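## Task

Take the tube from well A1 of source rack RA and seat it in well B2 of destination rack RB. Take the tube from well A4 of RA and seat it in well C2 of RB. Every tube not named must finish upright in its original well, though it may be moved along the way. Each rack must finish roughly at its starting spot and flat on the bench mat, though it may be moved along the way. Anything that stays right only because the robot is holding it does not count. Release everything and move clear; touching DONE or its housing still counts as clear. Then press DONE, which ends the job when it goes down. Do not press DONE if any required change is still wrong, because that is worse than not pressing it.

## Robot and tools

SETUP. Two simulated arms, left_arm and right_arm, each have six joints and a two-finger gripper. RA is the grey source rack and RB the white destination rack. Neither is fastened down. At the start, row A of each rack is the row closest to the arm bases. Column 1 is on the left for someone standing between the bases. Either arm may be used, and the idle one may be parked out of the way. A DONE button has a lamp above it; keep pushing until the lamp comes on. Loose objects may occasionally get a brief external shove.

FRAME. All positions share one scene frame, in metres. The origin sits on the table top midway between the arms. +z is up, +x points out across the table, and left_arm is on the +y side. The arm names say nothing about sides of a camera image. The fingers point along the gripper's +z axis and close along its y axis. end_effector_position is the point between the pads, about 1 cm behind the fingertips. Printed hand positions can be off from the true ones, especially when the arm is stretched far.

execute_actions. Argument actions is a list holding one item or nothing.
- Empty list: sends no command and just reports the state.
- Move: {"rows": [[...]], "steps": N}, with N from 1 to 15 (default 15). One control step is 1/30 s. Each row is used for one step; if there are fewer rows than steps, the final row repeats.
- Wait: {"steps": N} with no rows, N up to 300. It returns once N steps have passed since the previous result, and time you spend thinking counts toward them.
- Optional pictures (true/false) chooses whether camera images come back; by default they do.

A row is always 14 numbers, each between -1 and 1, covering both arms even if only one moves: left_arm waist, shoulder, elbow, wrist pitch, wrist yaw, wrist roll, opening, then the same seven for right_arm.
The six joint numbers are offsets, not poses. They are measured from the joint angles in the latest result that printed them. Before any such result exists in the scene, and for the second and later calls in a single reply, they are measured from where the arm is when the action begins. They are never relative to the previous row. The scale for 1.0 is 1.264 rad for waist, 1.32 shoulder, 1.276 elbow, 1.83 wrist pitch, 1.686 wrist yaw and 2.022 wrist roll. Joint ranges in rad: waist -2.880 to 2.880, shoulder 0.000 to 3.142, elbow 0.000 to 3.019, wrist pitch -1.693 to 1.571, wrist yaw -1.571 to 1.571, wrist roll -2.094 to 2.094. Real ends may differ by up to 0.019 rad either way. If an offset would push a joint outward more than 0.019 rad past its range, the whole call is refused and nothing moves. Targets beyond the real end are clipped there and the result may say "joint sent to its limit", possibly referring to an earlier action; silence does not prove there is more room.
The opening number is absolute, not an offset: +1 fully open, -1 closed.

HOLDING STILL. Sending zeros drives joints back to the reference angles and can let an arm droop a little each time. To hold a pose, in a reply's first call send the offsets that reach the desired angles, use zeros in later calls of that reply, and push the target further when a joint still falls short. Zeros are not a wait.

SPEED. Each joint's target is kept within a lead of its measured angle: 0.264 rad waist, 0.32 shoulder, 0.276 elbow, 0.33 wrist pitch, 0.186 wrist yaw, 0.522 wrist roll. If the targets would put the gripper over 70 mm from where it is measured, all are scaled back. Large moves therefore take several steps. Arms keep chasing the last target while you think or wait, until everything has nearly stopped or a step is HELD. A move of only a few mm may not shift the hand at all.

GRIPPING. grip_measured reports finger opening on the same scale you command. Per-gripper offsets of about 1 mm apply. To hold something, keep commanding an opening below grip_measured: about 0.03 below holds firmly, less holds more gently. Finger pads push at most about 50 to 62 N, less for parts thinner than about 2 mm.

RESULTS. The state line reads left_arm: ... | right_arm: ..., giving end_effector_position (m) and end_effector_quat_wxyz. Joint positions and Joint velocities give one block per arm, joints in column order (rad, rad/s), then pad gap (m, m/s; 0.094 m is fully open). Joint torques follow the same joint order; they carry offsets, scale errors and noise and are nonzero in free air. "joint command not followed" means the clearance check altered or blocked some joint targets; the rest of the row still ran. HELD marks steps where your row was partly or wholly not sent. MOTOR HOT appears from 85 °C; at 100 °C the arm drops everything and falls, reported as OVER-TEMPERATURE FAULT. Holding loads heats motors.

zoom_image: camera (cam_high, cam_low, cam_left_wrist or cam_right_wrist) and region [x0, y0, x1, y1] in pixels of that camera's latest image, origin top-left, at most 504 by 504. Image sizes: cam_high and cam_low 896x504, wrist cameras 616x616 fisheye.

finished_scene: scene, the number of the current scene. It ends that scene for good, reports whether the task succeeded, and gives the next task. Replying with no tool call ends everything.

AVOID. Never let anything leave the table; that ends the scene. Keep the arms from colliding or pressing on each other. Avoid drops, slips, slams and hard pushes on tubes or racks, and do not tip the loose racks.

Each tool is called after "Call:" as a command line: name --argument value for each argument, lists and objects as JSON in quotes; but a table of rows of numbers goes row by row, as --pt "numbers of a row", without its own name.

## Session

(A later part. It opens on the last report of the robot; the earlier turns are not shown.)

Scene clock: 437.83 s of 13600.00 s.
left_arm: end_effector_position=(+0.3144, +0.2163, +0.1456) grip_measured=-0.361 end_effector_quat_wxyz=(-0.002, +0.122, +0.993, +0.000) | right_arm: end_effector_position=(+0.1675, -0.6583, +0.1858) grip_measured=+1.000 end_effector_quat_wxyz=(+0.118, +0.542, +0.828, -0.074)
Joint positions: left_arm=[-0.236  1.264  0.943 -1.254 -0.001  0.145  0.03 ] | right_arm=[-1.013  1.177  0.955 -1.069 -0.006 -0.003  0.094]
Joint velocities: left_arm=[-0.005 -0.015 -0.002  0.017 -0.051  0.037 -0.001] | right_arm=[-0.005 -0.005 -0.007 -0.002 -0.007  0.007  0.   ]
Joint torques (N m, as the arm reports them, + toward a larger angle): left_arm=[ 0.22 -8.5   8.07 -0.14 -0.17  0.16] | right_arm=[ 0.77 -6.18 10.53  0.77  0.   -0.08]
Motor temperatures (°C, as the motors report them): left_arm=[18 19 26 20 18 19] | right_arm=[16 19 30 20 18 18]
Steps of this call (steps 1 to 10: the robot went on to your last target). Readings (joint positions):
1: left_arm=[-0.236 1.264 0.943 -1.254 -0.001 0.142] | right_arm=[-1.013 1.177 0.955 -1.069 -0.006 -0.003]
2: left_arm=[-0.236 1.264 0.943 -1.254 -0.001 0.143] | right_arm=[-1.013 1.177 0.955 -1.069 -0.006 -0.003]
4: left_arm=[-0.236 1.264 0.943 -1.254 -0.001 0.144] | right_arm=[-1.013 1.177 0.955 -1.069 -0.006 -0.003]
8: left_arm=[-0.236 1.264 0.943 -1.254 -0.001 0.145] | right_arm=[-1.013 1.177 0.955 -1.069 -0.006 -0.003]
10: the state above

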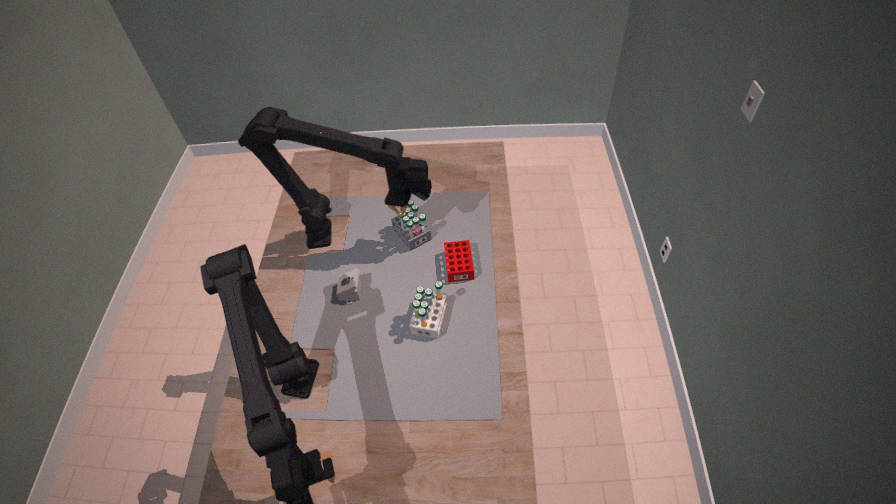

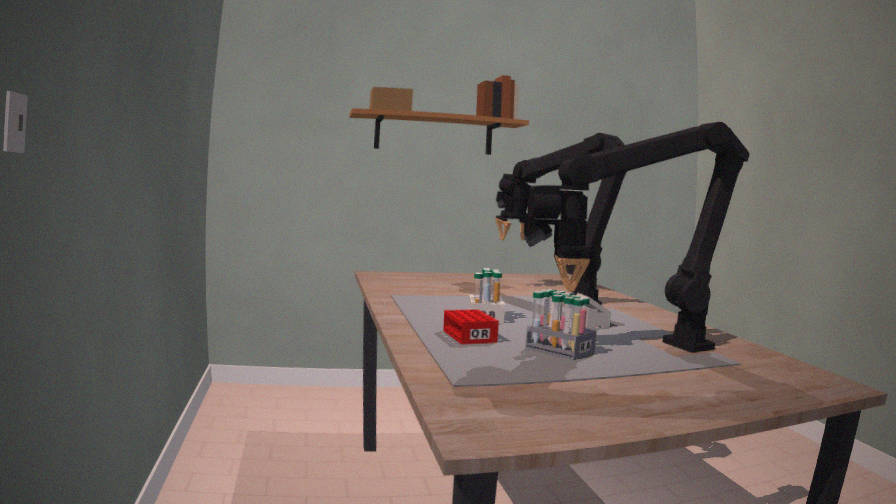

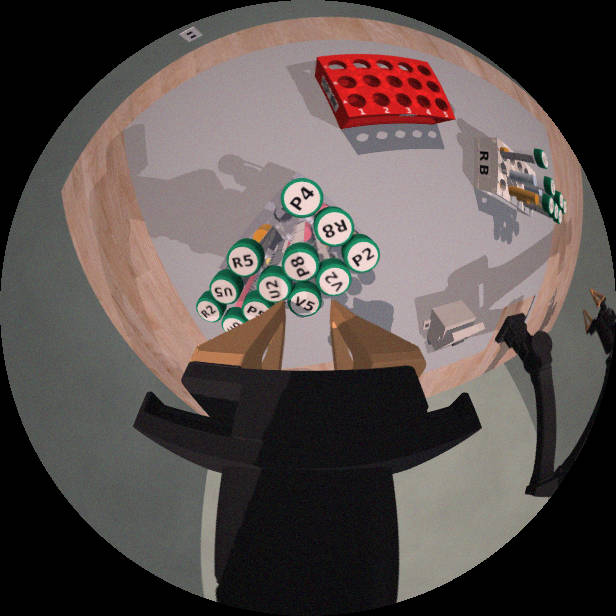

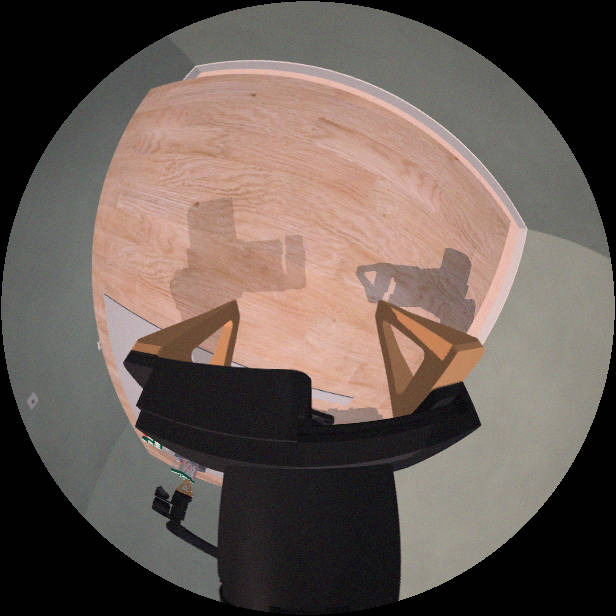

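Call:
execute_actions --actions '[]'

Scene clock: 461.07 s of 13600.00 s.
left_arm: end_effector_position=(+0.3144, +0.2163, +0.1456) grip_measured=-0.361 end_effector_quat_wxyz=(-0.002, +0.122, +0.993, +0.000) | right_arm: end_effector_position=(+0.1675, -0.6583, +0.1858) grip_measured=+1.000 end_effector_quat_wxyz=(+0.118, +0.542, +0.828, -0.074)
Joint positions: left_arm=[-0.236  1.264  0.943 -1.254 -0.001  0.145  0.03 ] | right_arm=[-1.013  1.177  0.955 -1.069 -0.006 -0.003  0.094]
Joint velocities: left_arm=[-0.005 -0.015  0.007 -0.002 -0.022 -0.051 -0.   ] | right_arm=[ 0.015 -0.005 -0.002 -0.007  0.022 -0.007  0.   ]
Joint torques (N m, as the arm reports them, + toward a larger angle): left_arm=[ 0.12 -8.24  8.16 -0.17 -0.17  0.11] | right_arm=[ 1.56 -6.14 10.63  0.67 -0.02 -0.01]
Motor temperatures (°C, as the motors report them): left_arm=[18 19 25 20 18 19] | right_arm=[16 19 31 20 18 18]
Steps of this call (steps 1 to 15: the robot went on to your last target; steps 16 to 90: nothing new was sent; then 20.23 s passed at rest). Readings (joint positions):
1: left_arm=[-0.236 1.264 0.943 -1.254 -0.001 0.145] | right_arm=[-1.013 1.177 0.955 -1.069 -0.006 -0.003]
2: left_arm=[-0.236 1.264 0.943 -1.254 -0.001 0.145] | right_arm=[-1.013 1.177 0.955 -1.069 -0.006 -0.003]
4: left_arm=[-0.236 1.264 0.943 -1.254 -0.001 0.145] | right_arm=[-1.013 1.177 0.955 -1.069 -0.006 -0.003]
8: left_arm=[-0.236 1.264 0.943 -1.254 -0.001 0.145] | right_arm=[-1.013 1.177 0.955 -1.069 -0.006 -0.003]
90: the state above
All arms were judged still, so your last target was given up. Only a new action makes them travel on or press farther. Fingers that are still opening or closing keep moving.

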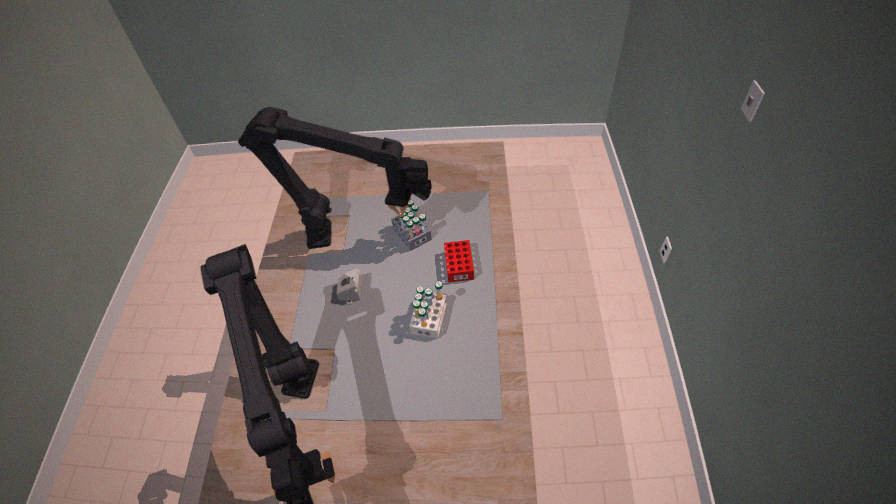

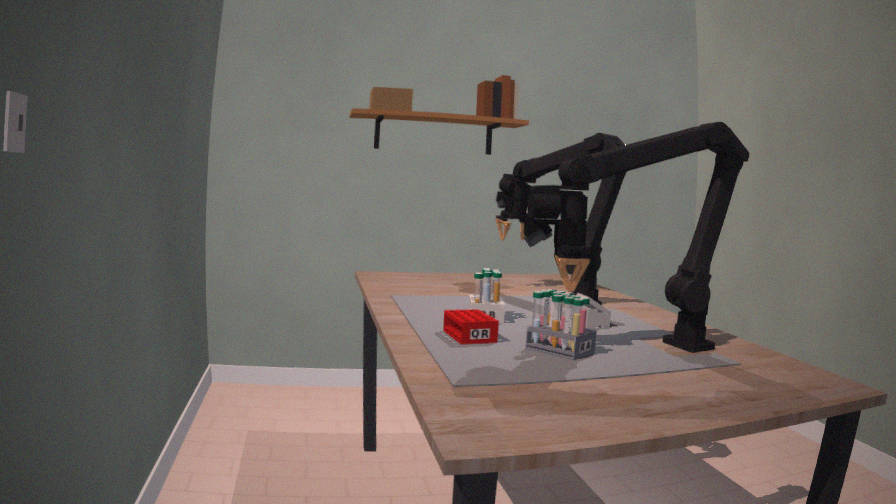

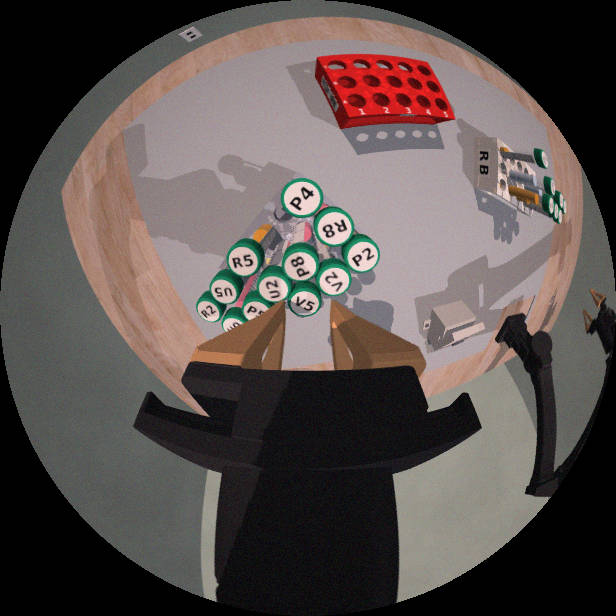

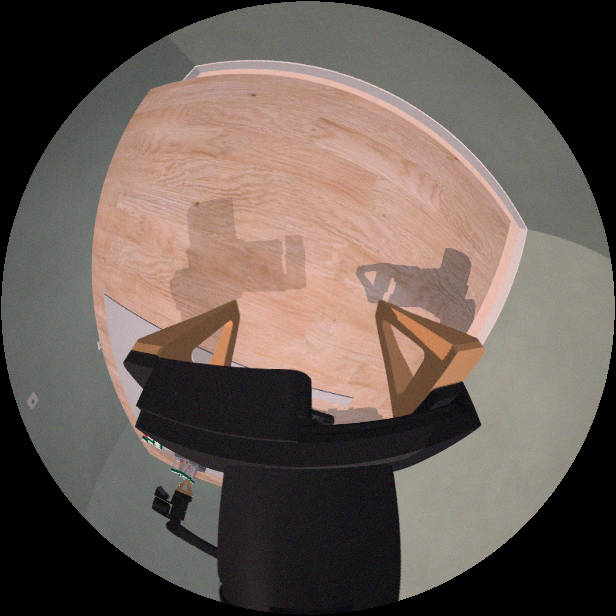

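Call:
execute_actions --actions '[{"rows":[[0.008,0.008,-0.01,0.015,0,0,-0.4,0,0,0.02,0,0,0,1],[0.008,0.008,-0.01,0.015,0,0,-0.4,0,0,0.02,0,0,0,1],[0.008,0.014,-0.022,0.027,0,0,-0.4,0,0,0.02,0,0,0,1],[0.008,0.014,-0.022,0.027,0,0,-0.4,0,0,0.02,0,0,0,1],[0.008,0.019,-0.033,0.038,0,0,-0.4,0,0,0.02,0,0,0,1]]}]'

Scene clock: 468.33 s of 13600.00 s.
left_arm: end_effector_position=(+0.3162, +0.2161, +0.1387) grip_measured=-0.399 end_effector_quat_wxyz=(+0.007, +0.122, +0.993, +0.001) | right_arm: end_effector_position=(+0.1675, -0.6583, +0.1858) grip_measured=+1.000 end_effector_quat_wxyz=(+0.118, +0.542, +0.828, -0.074)
Joint positions: left_arm=[-0.236  1.263  0.923 -1.217 -0.001  0.145  0.028] | right_arm=[-1.013  1.177  0.955 -1.069 -0.006 -0.003  0.094]
Joint velocities: left_arm=[ 0.005  0.005  0.007  0.012  0.007 -0.066 -0.   ] | right_arm=[-0.005 -0.005 -0.002 -0.007  0.022 -0.037  0.   ]
Joint torques (N m, as the arm reports them, + toward a larger angle): left_arm=[ 0.3  -5.1   5.98  1.79 -0.13  0.01] | right_arm=[ 0.9  -6.44 10.61  0.38 -0.03 -0.12]
Motor temperatures (°C, as the motors report them): left_arm=[18 19 24 20 18 19] | right_arm=[16 19 31 20 18 18]
Steps of this call (steps 1 to 90: nothing new was sent; then 3.77 s passed at rest; steps 91 to 105: all 15 steps of this action). Readings (joint positions):
91: left_arm=[-0.236 1.264 0.941 -1.252 -0.001 0.145] | right_arm=[-1.013 1.177 0.955 -1.069 -0.006 -0.003]
92: left_arm=[-0.236 1.264 0.939 -1.250 -0.001 0.145] | right_arm=[-1.013 1.177 0.955 -1.069 -0.006 -0.003]
94: left_arm=[-0.236 1.264 0.926 -1.236 -0.001 0.145] | right_arm=[-1.013 1.177 0.955 -1.069 -0.006 -0.003]
98: left_arm=[-0.236 1.263 0.923 -1.217 -0.001 0.145] | right_arm=[-1.013 1.177 0.955 -1.069 -0.006 -0.003]
105: the state above

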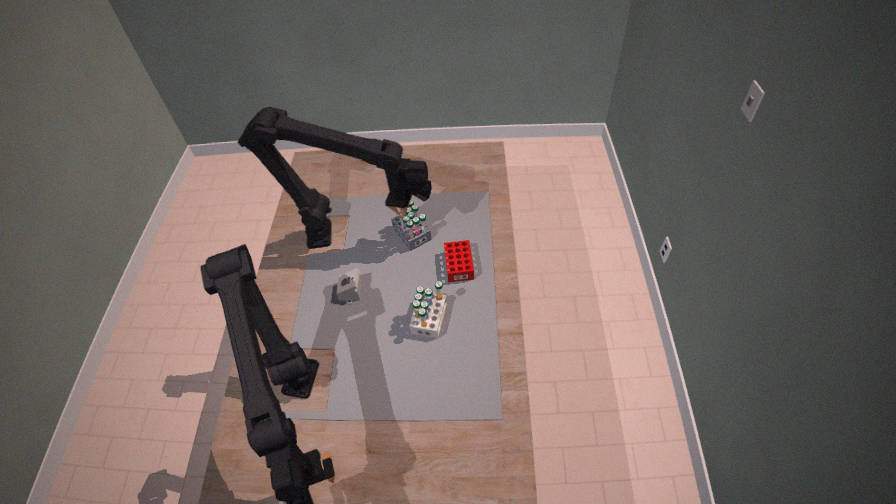

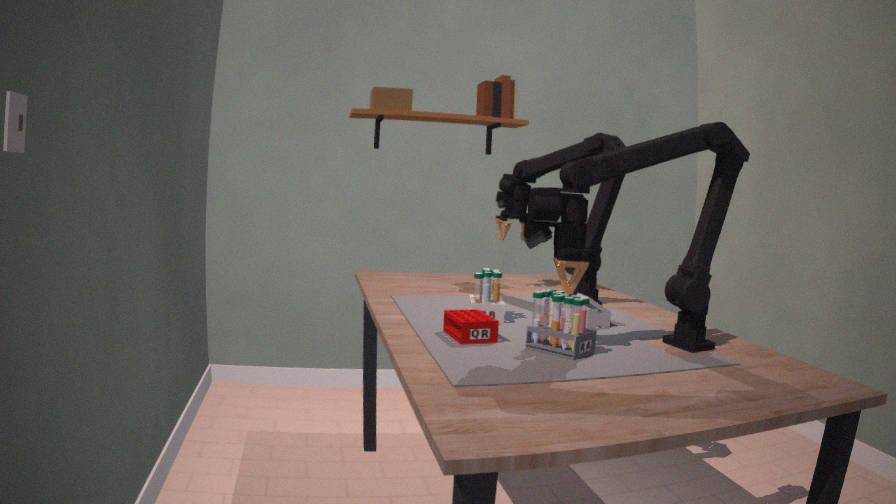

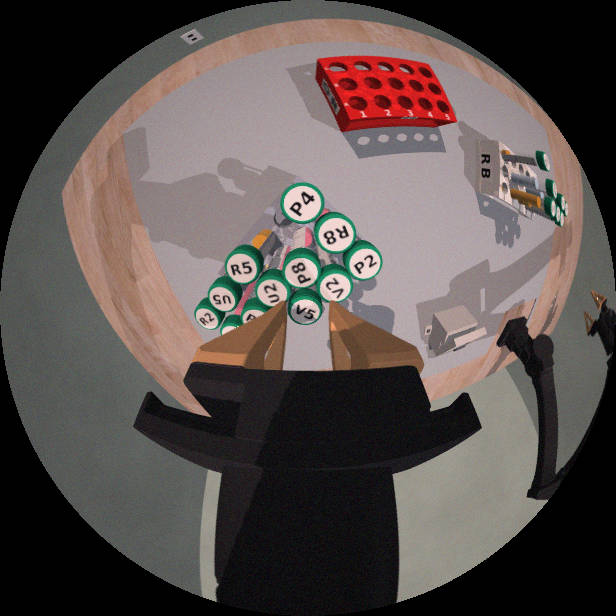

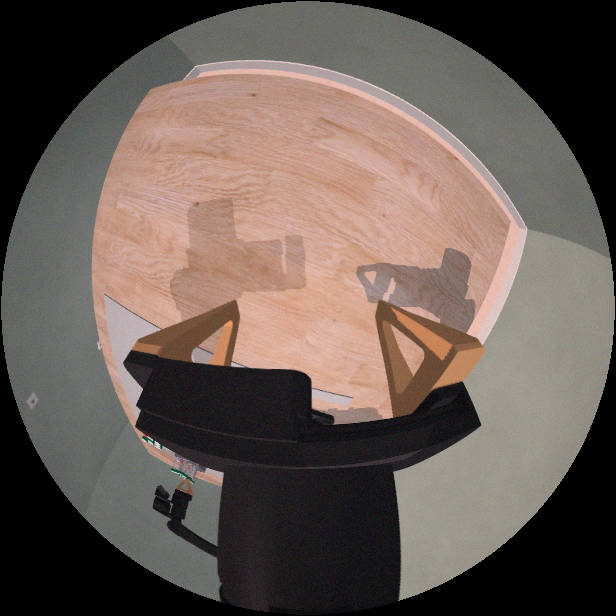

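Call:
execute_actions --actions '[{"rows":[[0.008,0,0.055,0,0,0,-0.36,0,0,0.02,0,0,0,1],[0.008,0,0.055,0,0,0,-0.36,0,0,0.02,0,0,0,1],[0.008,0,0.055,0,0,0,-0.36,0,0,0.02,0,0,0,1],[0.008,0,0.055,0,0,0,-0.36,0,0,0.02,0,0,0,1],[0.012,-0.01,0.055,-0.04,0,0,-0.36,0,0,0.02,0,0,0,1]]}]'

Call:
execute_actions --actions '[{"rows":[[0,0,-0.015,0.012,0,0,-0.36,0,0,0.02,0,0,0,1],[0,0,-0.015,0.012,0,0,-0.36,0,0,0.02,0,0,0,1],[0,0,-0.03,0.022,0,0,-0.36,0,0,0.02,0,0,0,1],[0,0,-0.03,0.022,0,0,-0.36,0,0,0.02,0,0,0,1],[0,0,-0.045,0.033,0,0,-0.36,0,0,0.02,0,0,0,1]]}]'

Scene clock: 486.27 s of 13600.00 s.
left_arm: end_effector_position=(+0.3088, +0.2184, +0.1448) grip_measured=-0.361 end_effector_quat_wxyz=(-0.012, +0.120, +0.993, +0.000) | right_arm: end_effector_position=(+0.1675, -0.6583, +0.1858) grip_measured=+1.000 end_effector_quat_wxyz=(+0.118, +0.542, +0.828, -0.074)
Joint positions: left_arm=[-0.231  1.263  0.939 -1.272 -0.001  0.145  0.03 ] | right_arm=[-1.013  1.177  0.955 -1.069 -0.006 -0.003  0.094]
Joint velocities: left_arm=[-0.005  0.005  0.002 -0.007 -0.051  0.037 -0.001] | right_arm=[-0.005 -0.005  0.002 -0.022 -0.037  0.007  0.   ]
Joint torques (N m, as the arm reports them, + toward a larger angle): left_arm=[ 0.81 -8.17 11.72 -0.23 -0.15 -0.01] | right_arm=[ 1.33 -6.21 10.53  0.53 -0.03 -0.04]
Motor temperatures (°C, as the motors report them): left_arm=[18 19 24 20 18 19] | right_arm=[16 19 31 20 18 18]
Steps of this call (steps 1 to 15: the robot went on to your last target; steps 16 to 100: nothing new was sent; then 14.10 s passed at rest; steps 101 to 115: all 15 steps of this action). Readings (joint positions):
101: left_arm=[-0.236 1.263 0.926 -1.217 -0.001 0.145] | right_arm=[-1.013 1.177 0.955 -1.069 -0.006 -0.003]
102: left_arm=[-0.236 1.263 0.929 -1.217 -0.001 0.145] | right_arm=[-1.013 1.177 0.955 -1.069 -0.006 -0.003]
104: left_arm=[-0.236 1.263 0.934 -1.217 -0.001 0.145] | right_arm=[-1.013 1.177 0.955 -1.069 -0.006 -0.003]
108: left_arm=[-0.233 1.263 0.939 -1.263 -0.001 0.145] | right_arm=[-1.013 1.177 0.955 -1.069 -0.006 -0.003]
115: the state above

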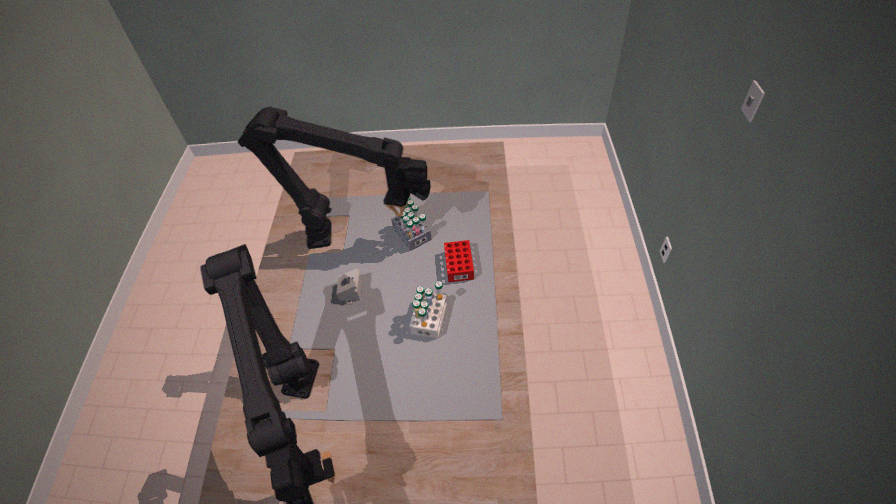

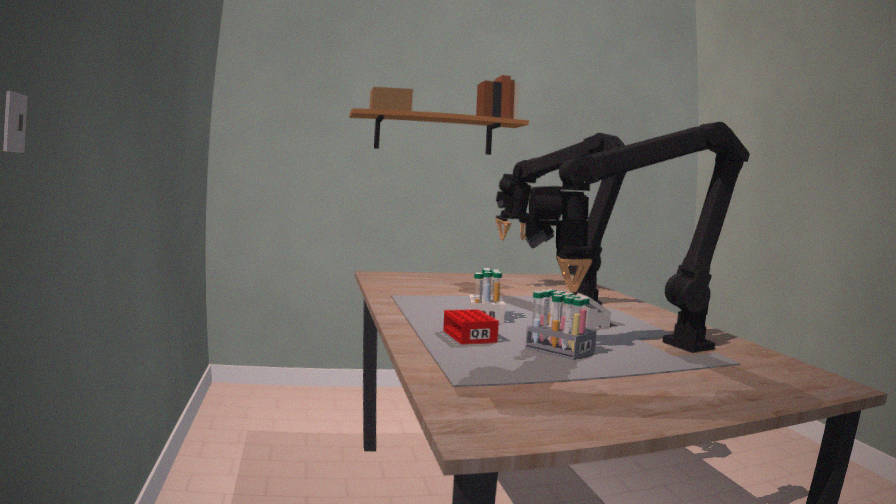

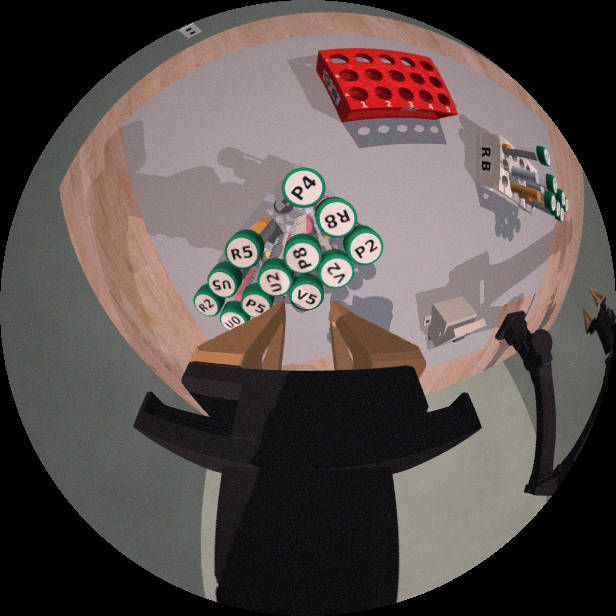

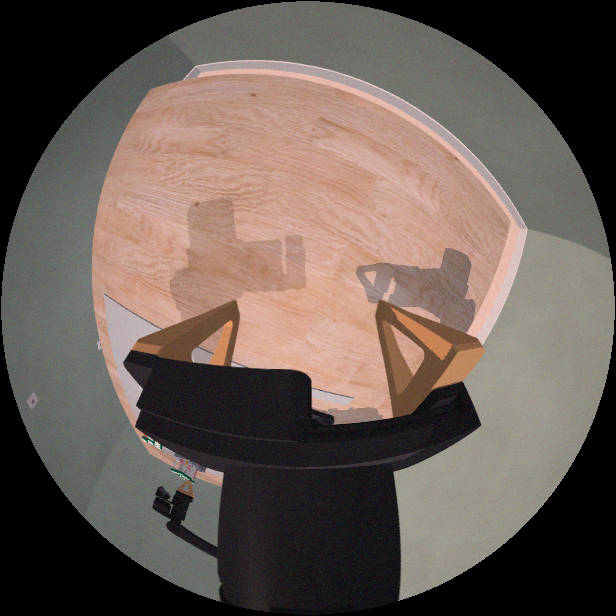

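Scene clock: 486.77 s of 13600.00 s.
left_arm: end_effector_position=(+0.2936, +0.2198, +0.1214) grip_measured=-0.361 end_effector_quat_wxyz=(-0.025, +0.120, +0.992, -0.000) | right_arm: end_effector_position=(+0.1675, -0.6583, +0.1858) grip_measured=+1.000 end_effector_quat_wxyz=(+0.118, +0.542, +0.828, -0.074)
Joint positions: left_arm=[-0.231  1.263  0.873 -1.232 -0.001  0.145  0.03 ] | right_arm=[-1.013  1.177  0.955 -1.069 -0.006 -0.003  0.094]
Joint velocities: left_arm=[ 0.015  0.005 -0.007  0.017 -0.022  0.022 -0.001] | right_arm=[-0.015 -0.005 -0.022 -0.007 -0.022 -0.037  0.   ]
Joint torques (N m, as the arm reports them, + toward a larger angle): left_arm=[-0.28 -6.85  8.17  1.14 -0.15  0.02] | right_arm=[ 1.49 -6.22 10.44  0.44 -0.08 -0.22]
Motor temperatures (°C, as the motors report them): left_arm=[18 19 24 20 18 19] | right_arm=[16 19 31 20 18 18]
Steps of this call (steps 1 to 15: all 15 steps of this action). Readings (joint positions):
1: left_arm=[-0.231 1.263 0.937 -1.270 -0.001 0.145] | right_arm=[-1.013 1.177 0.955 -1.069 -0.006 -0.003]
2: left_arm=[-0.231 1.263 0.933 -1.269 -0.001 0.145] | right_arm=[-1.013 1.177 0.955 -1.069 -0.006 -0.003]
4: left_arm=[-0.231 1.263 0.916 -1.258 -0.001 0.145] | right_arm=[-1.013 1.177 0.955 -1.069 -0.006 -0.003]
8: left_arm=[-0.231 1.263 0.878 -1.237 -0.001 0.145] | right_arm=[-1.013 1.177 0.955 -1.069 -0.006 -0.003]
15: the state above

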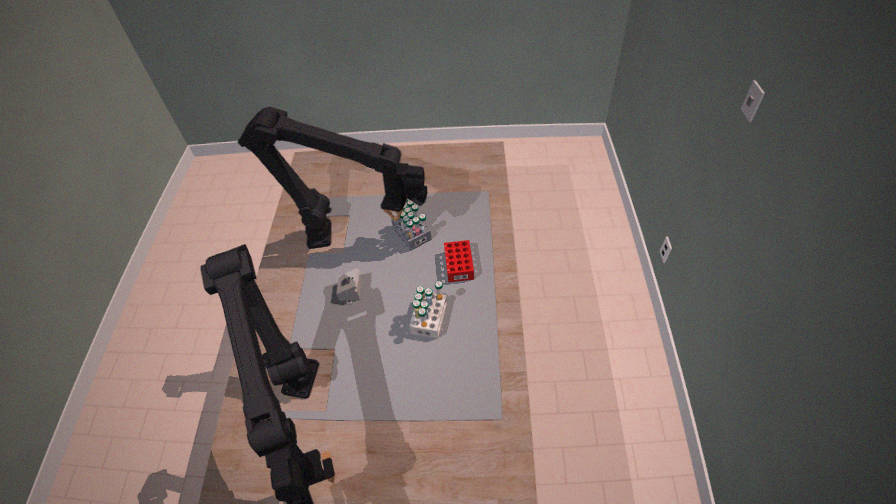

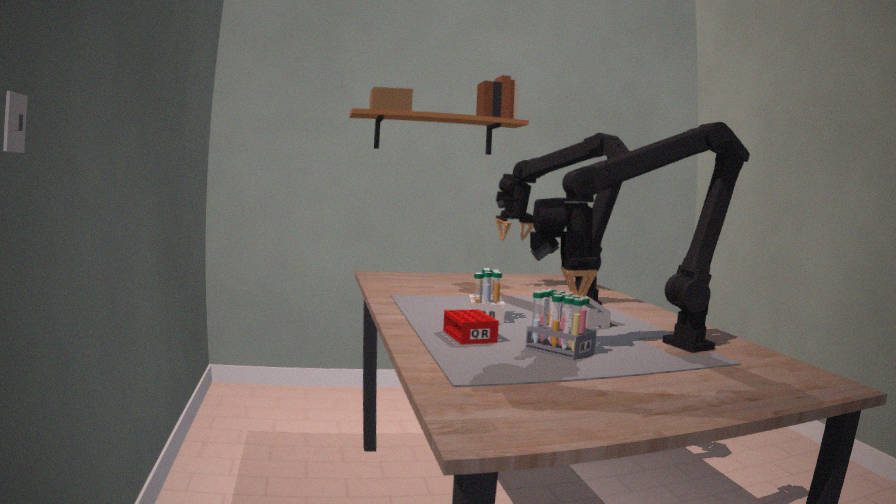

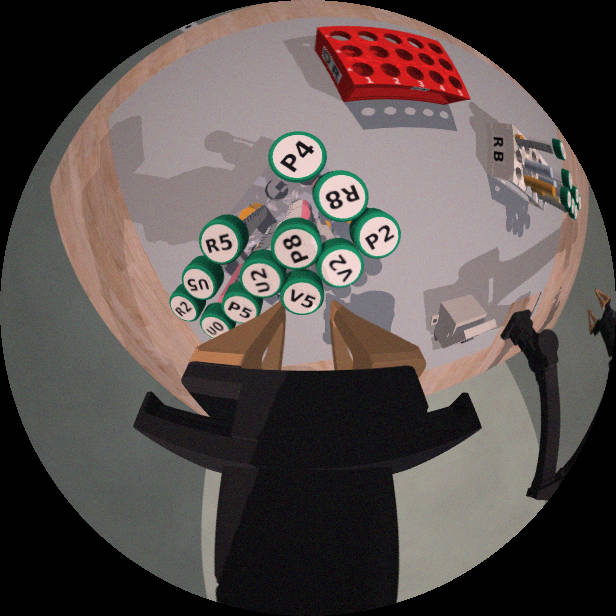

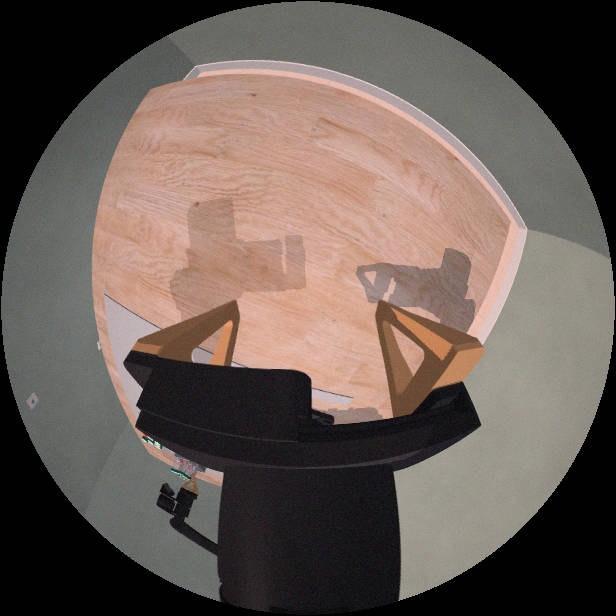

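Call:
execute_actions --actions '[{"rows":[[0.014,0,0.02,0,0,0,-0.38,0,0,0.02,0,0,0,1],[0.014,0,0.02,0,0,0,-0.38,0,0,0.02,0,0,0,1],[0.014,0,0.02,0,0,0,-0.38,0,0,0.02,0,0,0,1],[0.014,0,0.02,0.015,0,0,-0.38,0,0,0.02,0,0,0,1],[0.014,0,0.02,0.025,0,0,-0.38,0,0,0.02,0,0,0,1],[0.014,0,0.02,0.032,0,0,-0.38,0,0,0.02,0,0,0,1],[0.014,0,0.02,0.039,0,0,-0.38,0,0,0.02,0,0,0,1],[0.014,0,0.02,0.046,0,0,-0.38,0,0,0.02,0,0,0,1]]}]'

Scene clock: 499.63 s of 13600.00 s.
left_arm: end_effector_position=(+0.3082, +0.2209, +0.1211) grip_measured=-0.379 end_effector_quat_wxyz=(+0.004, +0.116, +0.993, +0.001) | right_arm: end_effector_position=(+0.1675, -0.6583, +0.1858) grip_measured=+1.000 end_effector_quat_wxyz=(+0.118, +0.542, +0.828, -0.074)
Joint positions: left_arm=[-0.224  1.263  0.873 -1.173 -0.001  0.145  0.029] | right_arm=[-1.013  1.177  0.955 -1.069 -0.006 -0.003  0.094]
Joint velocities: left_arm=[-0.005 -0.015 -0.012  0.012  0.051  0.095 -0.001] | right_arm=[-0.005  0.005  0.007 -0.017 -0.007  0.007  0.   ]
Joint torques (N m, as the arm reports them, + toward a larger angle): left_arm=[ 1.   -6.66  9.42  1.53 -0.15  0.04] | right_arm=[ 1.37 -6.42 10.31  0.45 -0.04 -0.14]
Motor temperatures (°C, as the motors report them): left_arm=[18 19 24 20 18 19] | right_arm=[16 19 31 20 18 18]
Steps of this call (steps 1 to 15: the robot went on to your last target; steps 16 to 90: nothing new was sent; then 9.37 s passed at rest; steps 91 to 105: all 15 steps of this action). Readings (joint positions):
91: left_arm=[-0.231 1.263 0.873 -1.232 -0.001 0.145] | right_arm=[-1.013 1.177 0.955 -1.069 -0.006 -0.003]
92: left_arm=[-0.229 1.263 0.873 -1.232 -0.001 0.145] | right_arm=[-1.013 1.177 0.955 -1.069 -0.006 -0.003]
94: left_arm=[-0.226 1.263 0.873 -1.230 -0.001 0.145] | right_arm=[-1.013 1.177 0.955 -1.069 -0.006 -0.003]
98: left_arm=[-0.224 1.263 0.873 -1.193 -0.001 0.145] | right_arm=[-1.013 1.177 0.955 -1.069 -0.006 -0.003]
105: the state above

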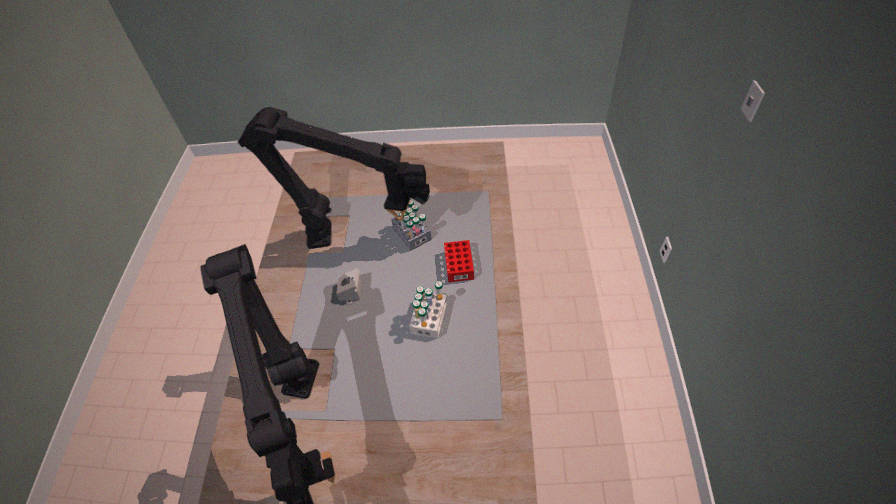

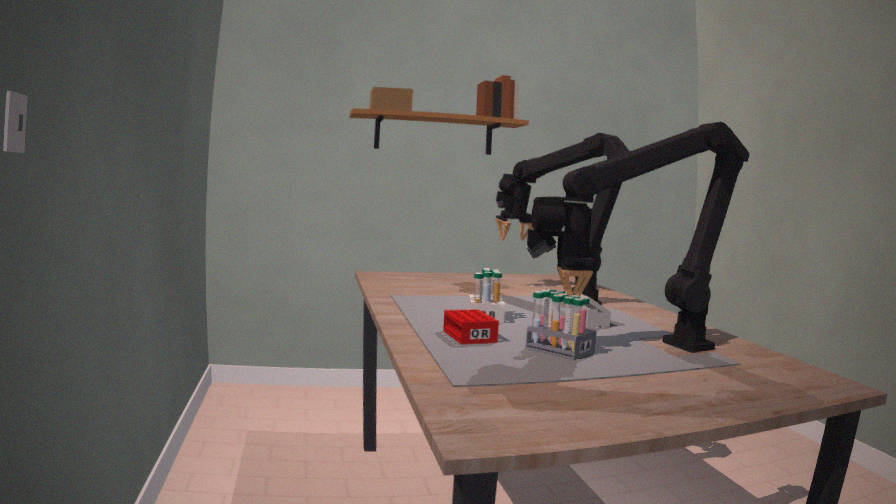

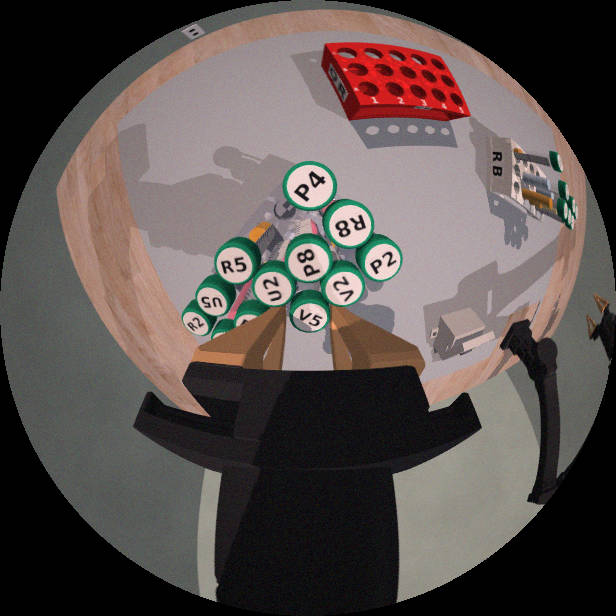

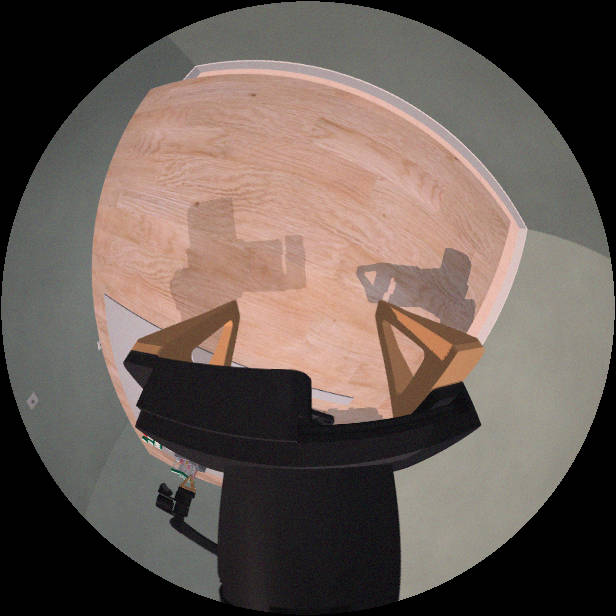

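Call:
execute_actions --actions '[{"rows":[[0,0,0.02,0.025,0,0,-0.44,0,0,0.02,0,0,0,1],[0,0,0.02,0.025,0,0,-0.44,0,0,0.02,0,0,0,1],[0,0,0.02,0.025,0,0,-0.44,0,0,0.02,0,0,0,1],[0,0,0.02,0.025,0,0,-0.44,0,0,0.02,0,0,0,1],[0,0,0.02,0.025,0,0,-0.48,0,0,0.02,0,0,0,1],[0,0,0.02,0.025,0,0,-0.52,0,0,0.02,0,0,0,1],[0,0,0.02,0.02,0,0,-0.58,0,0,0.02,0,0,0,1]]}]'

Scene clock: 510.80 s of 13600.00 s.
left_arm: end_effector_position=(+0.3109, +0.2207, +0.1211) grip_measured=-0.548 end_effector_quat_wxyz=(+0.009, +0.116, +0.993, +0.001) | right_arm: end_effector_position=(+0.1675, -0.6583, +0.1858) grip_measured=+1.000 end_effector_quat_wxyz=(+0.118, +0.542, +0.828, -0.074)
Joint positions: left_arm=[-0.224  1.263  0.873 -1.163 -0.001  0.145  0.021] | right_arm=[-1.013  1.177  0.955 -1.069 -0.006 -0.003  0.094]
Joint velocities: left_arm=[-0.005 -0.015  0.007 -0.042  0.037  0.007 -0.   ] | right_arm=[-0.005  0.005 -0.017  0.007 -0.007 -0.051  0.   ]
Joint torques (N m, as the arm reports them, + toward a larger angle): left_arm=[-0.27 -6.6   9.64  1.46 -0.16  0.05] | right_arm=[ 1.67 -5.87 10.35  0.6  -0.04 -0.12]
Motor temperatures (°C, as the motors report them): left_arm=[18 19 25 20 18 19] | right_arm=[16 19 31 20 18 18]
Steps of this call (steps 1 to 15: the robot went on to your last target; steps 16 to 90: nothing new was sent; then 7.67 s passed at rest; steps 91 to 105: all 15 steps of this action). Readings (joint positions):
91: left_arm=[-0.224 1.263 0.873 -1.171 -0.001 0.145] | right_arm=[-1.013 1.177 0.955 -1.069 -0.006 -0.003]
92: left_arm=[-0.224 1.263 0.873 -1.168 -0.001 0.145] | right_arm=[-1.013 1.177 0.955 -1.069 -0.006 -0.003]
94: left_arm=[-0.224 1.263 0.873 -1.164 -0.001 0.145] | right_arm=[-1.013 1.177 0.955 -1.069 -0.006 -0.003]
98: left_arm=[-0.224 1.263 0.873 -1.163 -0.001 0.145] | right_arm=[-1.013 1.177 0.955 -1.069 -0.006 -0.003]
105: the state above

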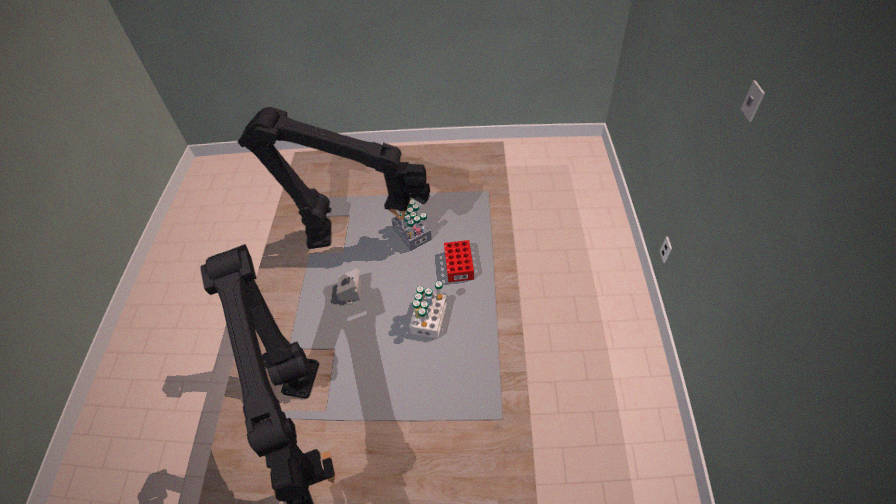

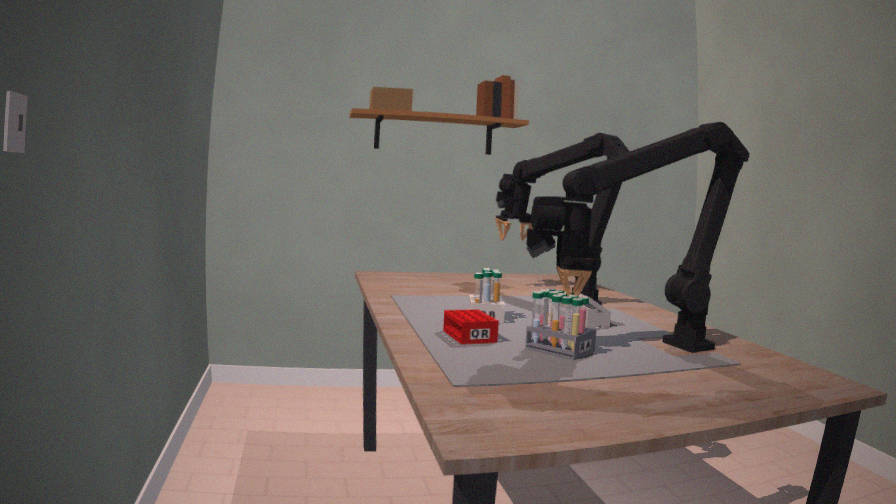

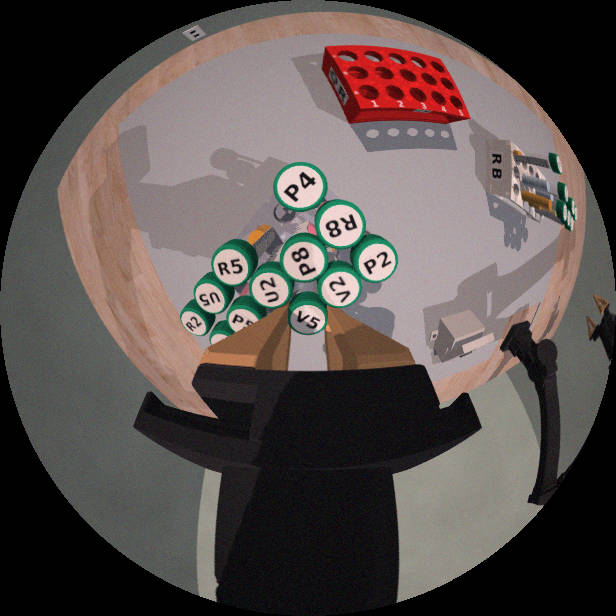

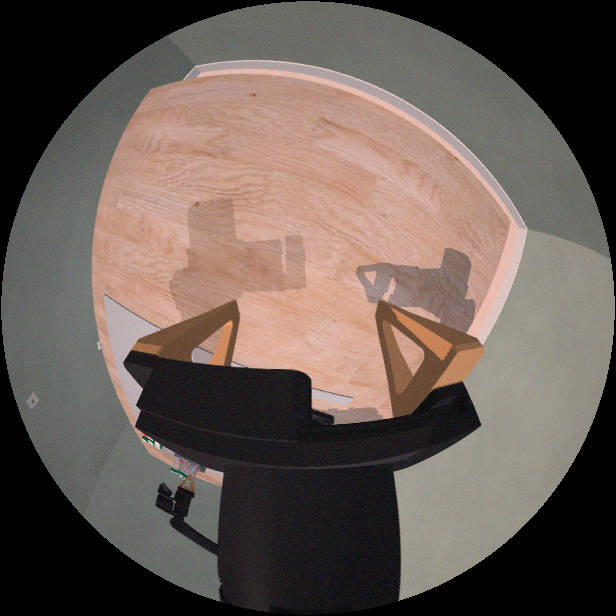

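Call:
execute_actions --actions '[{"rows":[[0,-0.01,0.05,-0.01,0,0,-0.58,0,0,0.02,0,0,0,1],[0,-0.014,0.062,-0.022,0,0,-0.58,0,0,0.02,0,0,0,1],[0,-0.019,0.073,-0.033,0,0,-0.58,0,0,0.02,0,0,0,1],[0,-0.023,0.085,-0.045,0,0,-0.58,0,0,0.02,0,0,0,1],[0,-0.028,0.096,-0.056,0,0,-0.58,0,0,0.02,0,0,0,1],[0,-0.032,0.108,-0.068,0,0,-0.58,0,0,0.02,0,0,0,1],[0,-0.037,0.12,-0.08,0,0,-0.58,0,0,0.02,0,0,0,1],[0,-0.041,0.13,-0.092,0,0,-0.58,0,0,0.02,0,0,0,1],[0,-0.046,0.14,-0.103,0,0,-0.58,0,0,0.02,0,0,0,1],[0,-0.051,0.15,-0.114,0,0,-0.58,0,0,0.02,0,0,0,1]]}]'

Scene clock: 518.93 s of 13600.00 s.
left_arm: end_effector_position=(+0.3150, +0.2203, +0.1932) grip_measured=-0.548 end_effector_quat_wxyz=(+0.020, +0.116, +0.993, +0.001) | right_arm: end_effector_position=(+0.1675, -0.6583, +0.1858) grip_measured=+1.000 end_effector_quat_wxyz=(+0.118, +0.542, +0.828, -0.074)
Joint positions: left_arm=[-0.224  1.201  1.019 -1.349 -0.001  0.145  0.021] | right_arm=[-1.013  1.177  0.955 -1.069 -0.006 -0.003  0.094]
Joint velocities: left_arm=[-0.005 -0.142  0.017 -0.037 -0.037  0.066 -0.   ] | right_arm=[-0.005 -0.005  0.007  0.002  0.007  0.007  0.   ]
Joint torques (N m, as the arm reports them, + toward a larger angle): left_arm=[ 0.06 -6.49 11.38 -0.01 -0.16  0.04] | right_arm=[ 1.32 -5.81 10.72  0.66 -0.03 -0.06]
Motor temperatures (°C, as the motors report them): left_arm=[18 19 25 20 18 19] | right_arm=[16 19 31 20 18 18]
Steps of this call (steps 1 to 15: the robot went on to your last target; steps 16 to 130: nothing new was sent; then 3.30 s passed at rest; steps 131 to 145: all 15 steps of this action). Readings (joint positions):
131: left_arm=[-0.224 1.263 0.873 -1.163 -0.001 0.145] | right_arm=[-1.013 1.177 0.955 -1.069 -0.006 -0.003]
132: left_arm=[-0.224 1.263 0.875 -1.169 -0.001 0.145] | right_arm=[-1.013 1.177 0.955 -1.069 -0.006 -0.003]
134: left_arm=[-0.224 1.263 0.888 -1.196 -0.001 0.145] | right_arm=[-1.013 1.177 0.955 -1.069 -0.006 -0.003]
138: left_arm=[-0.224 1.256 0.949 -1.271 -0.001 0.145] | right_arm=[-1.013 1.177 0.955 -1.069 -0.006 -0.003]
145: the state above

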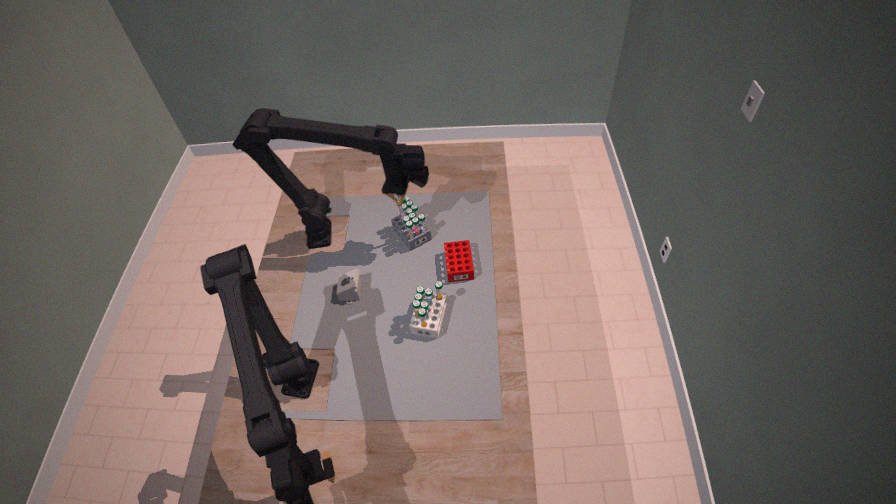

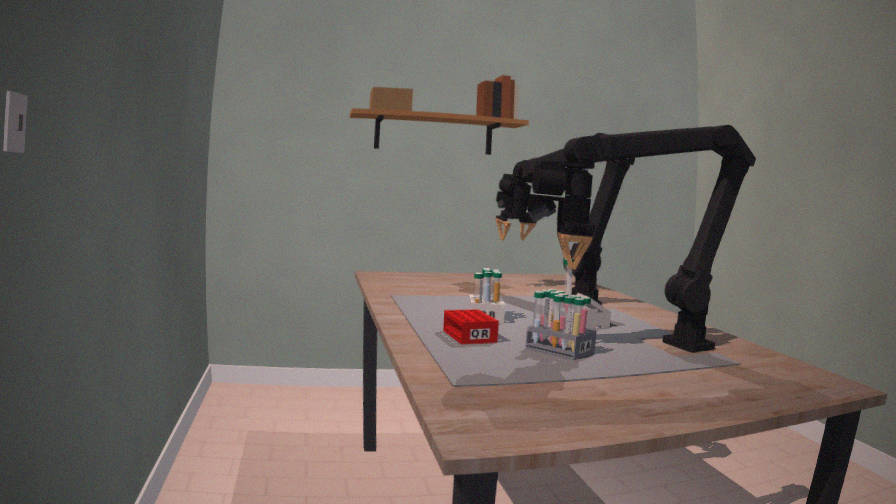

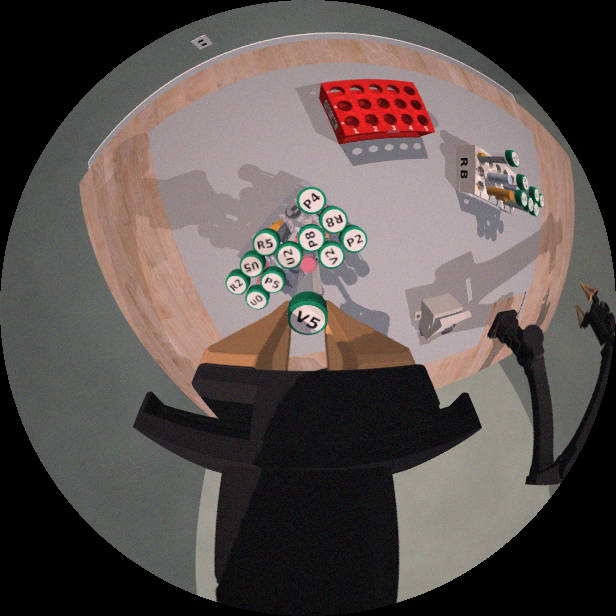

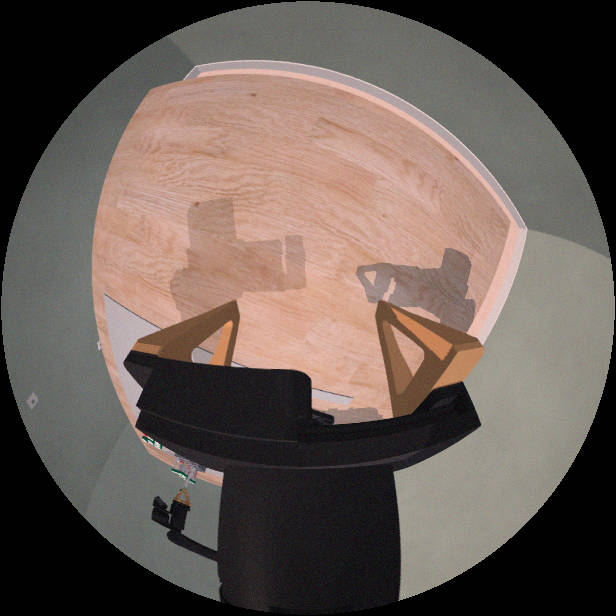

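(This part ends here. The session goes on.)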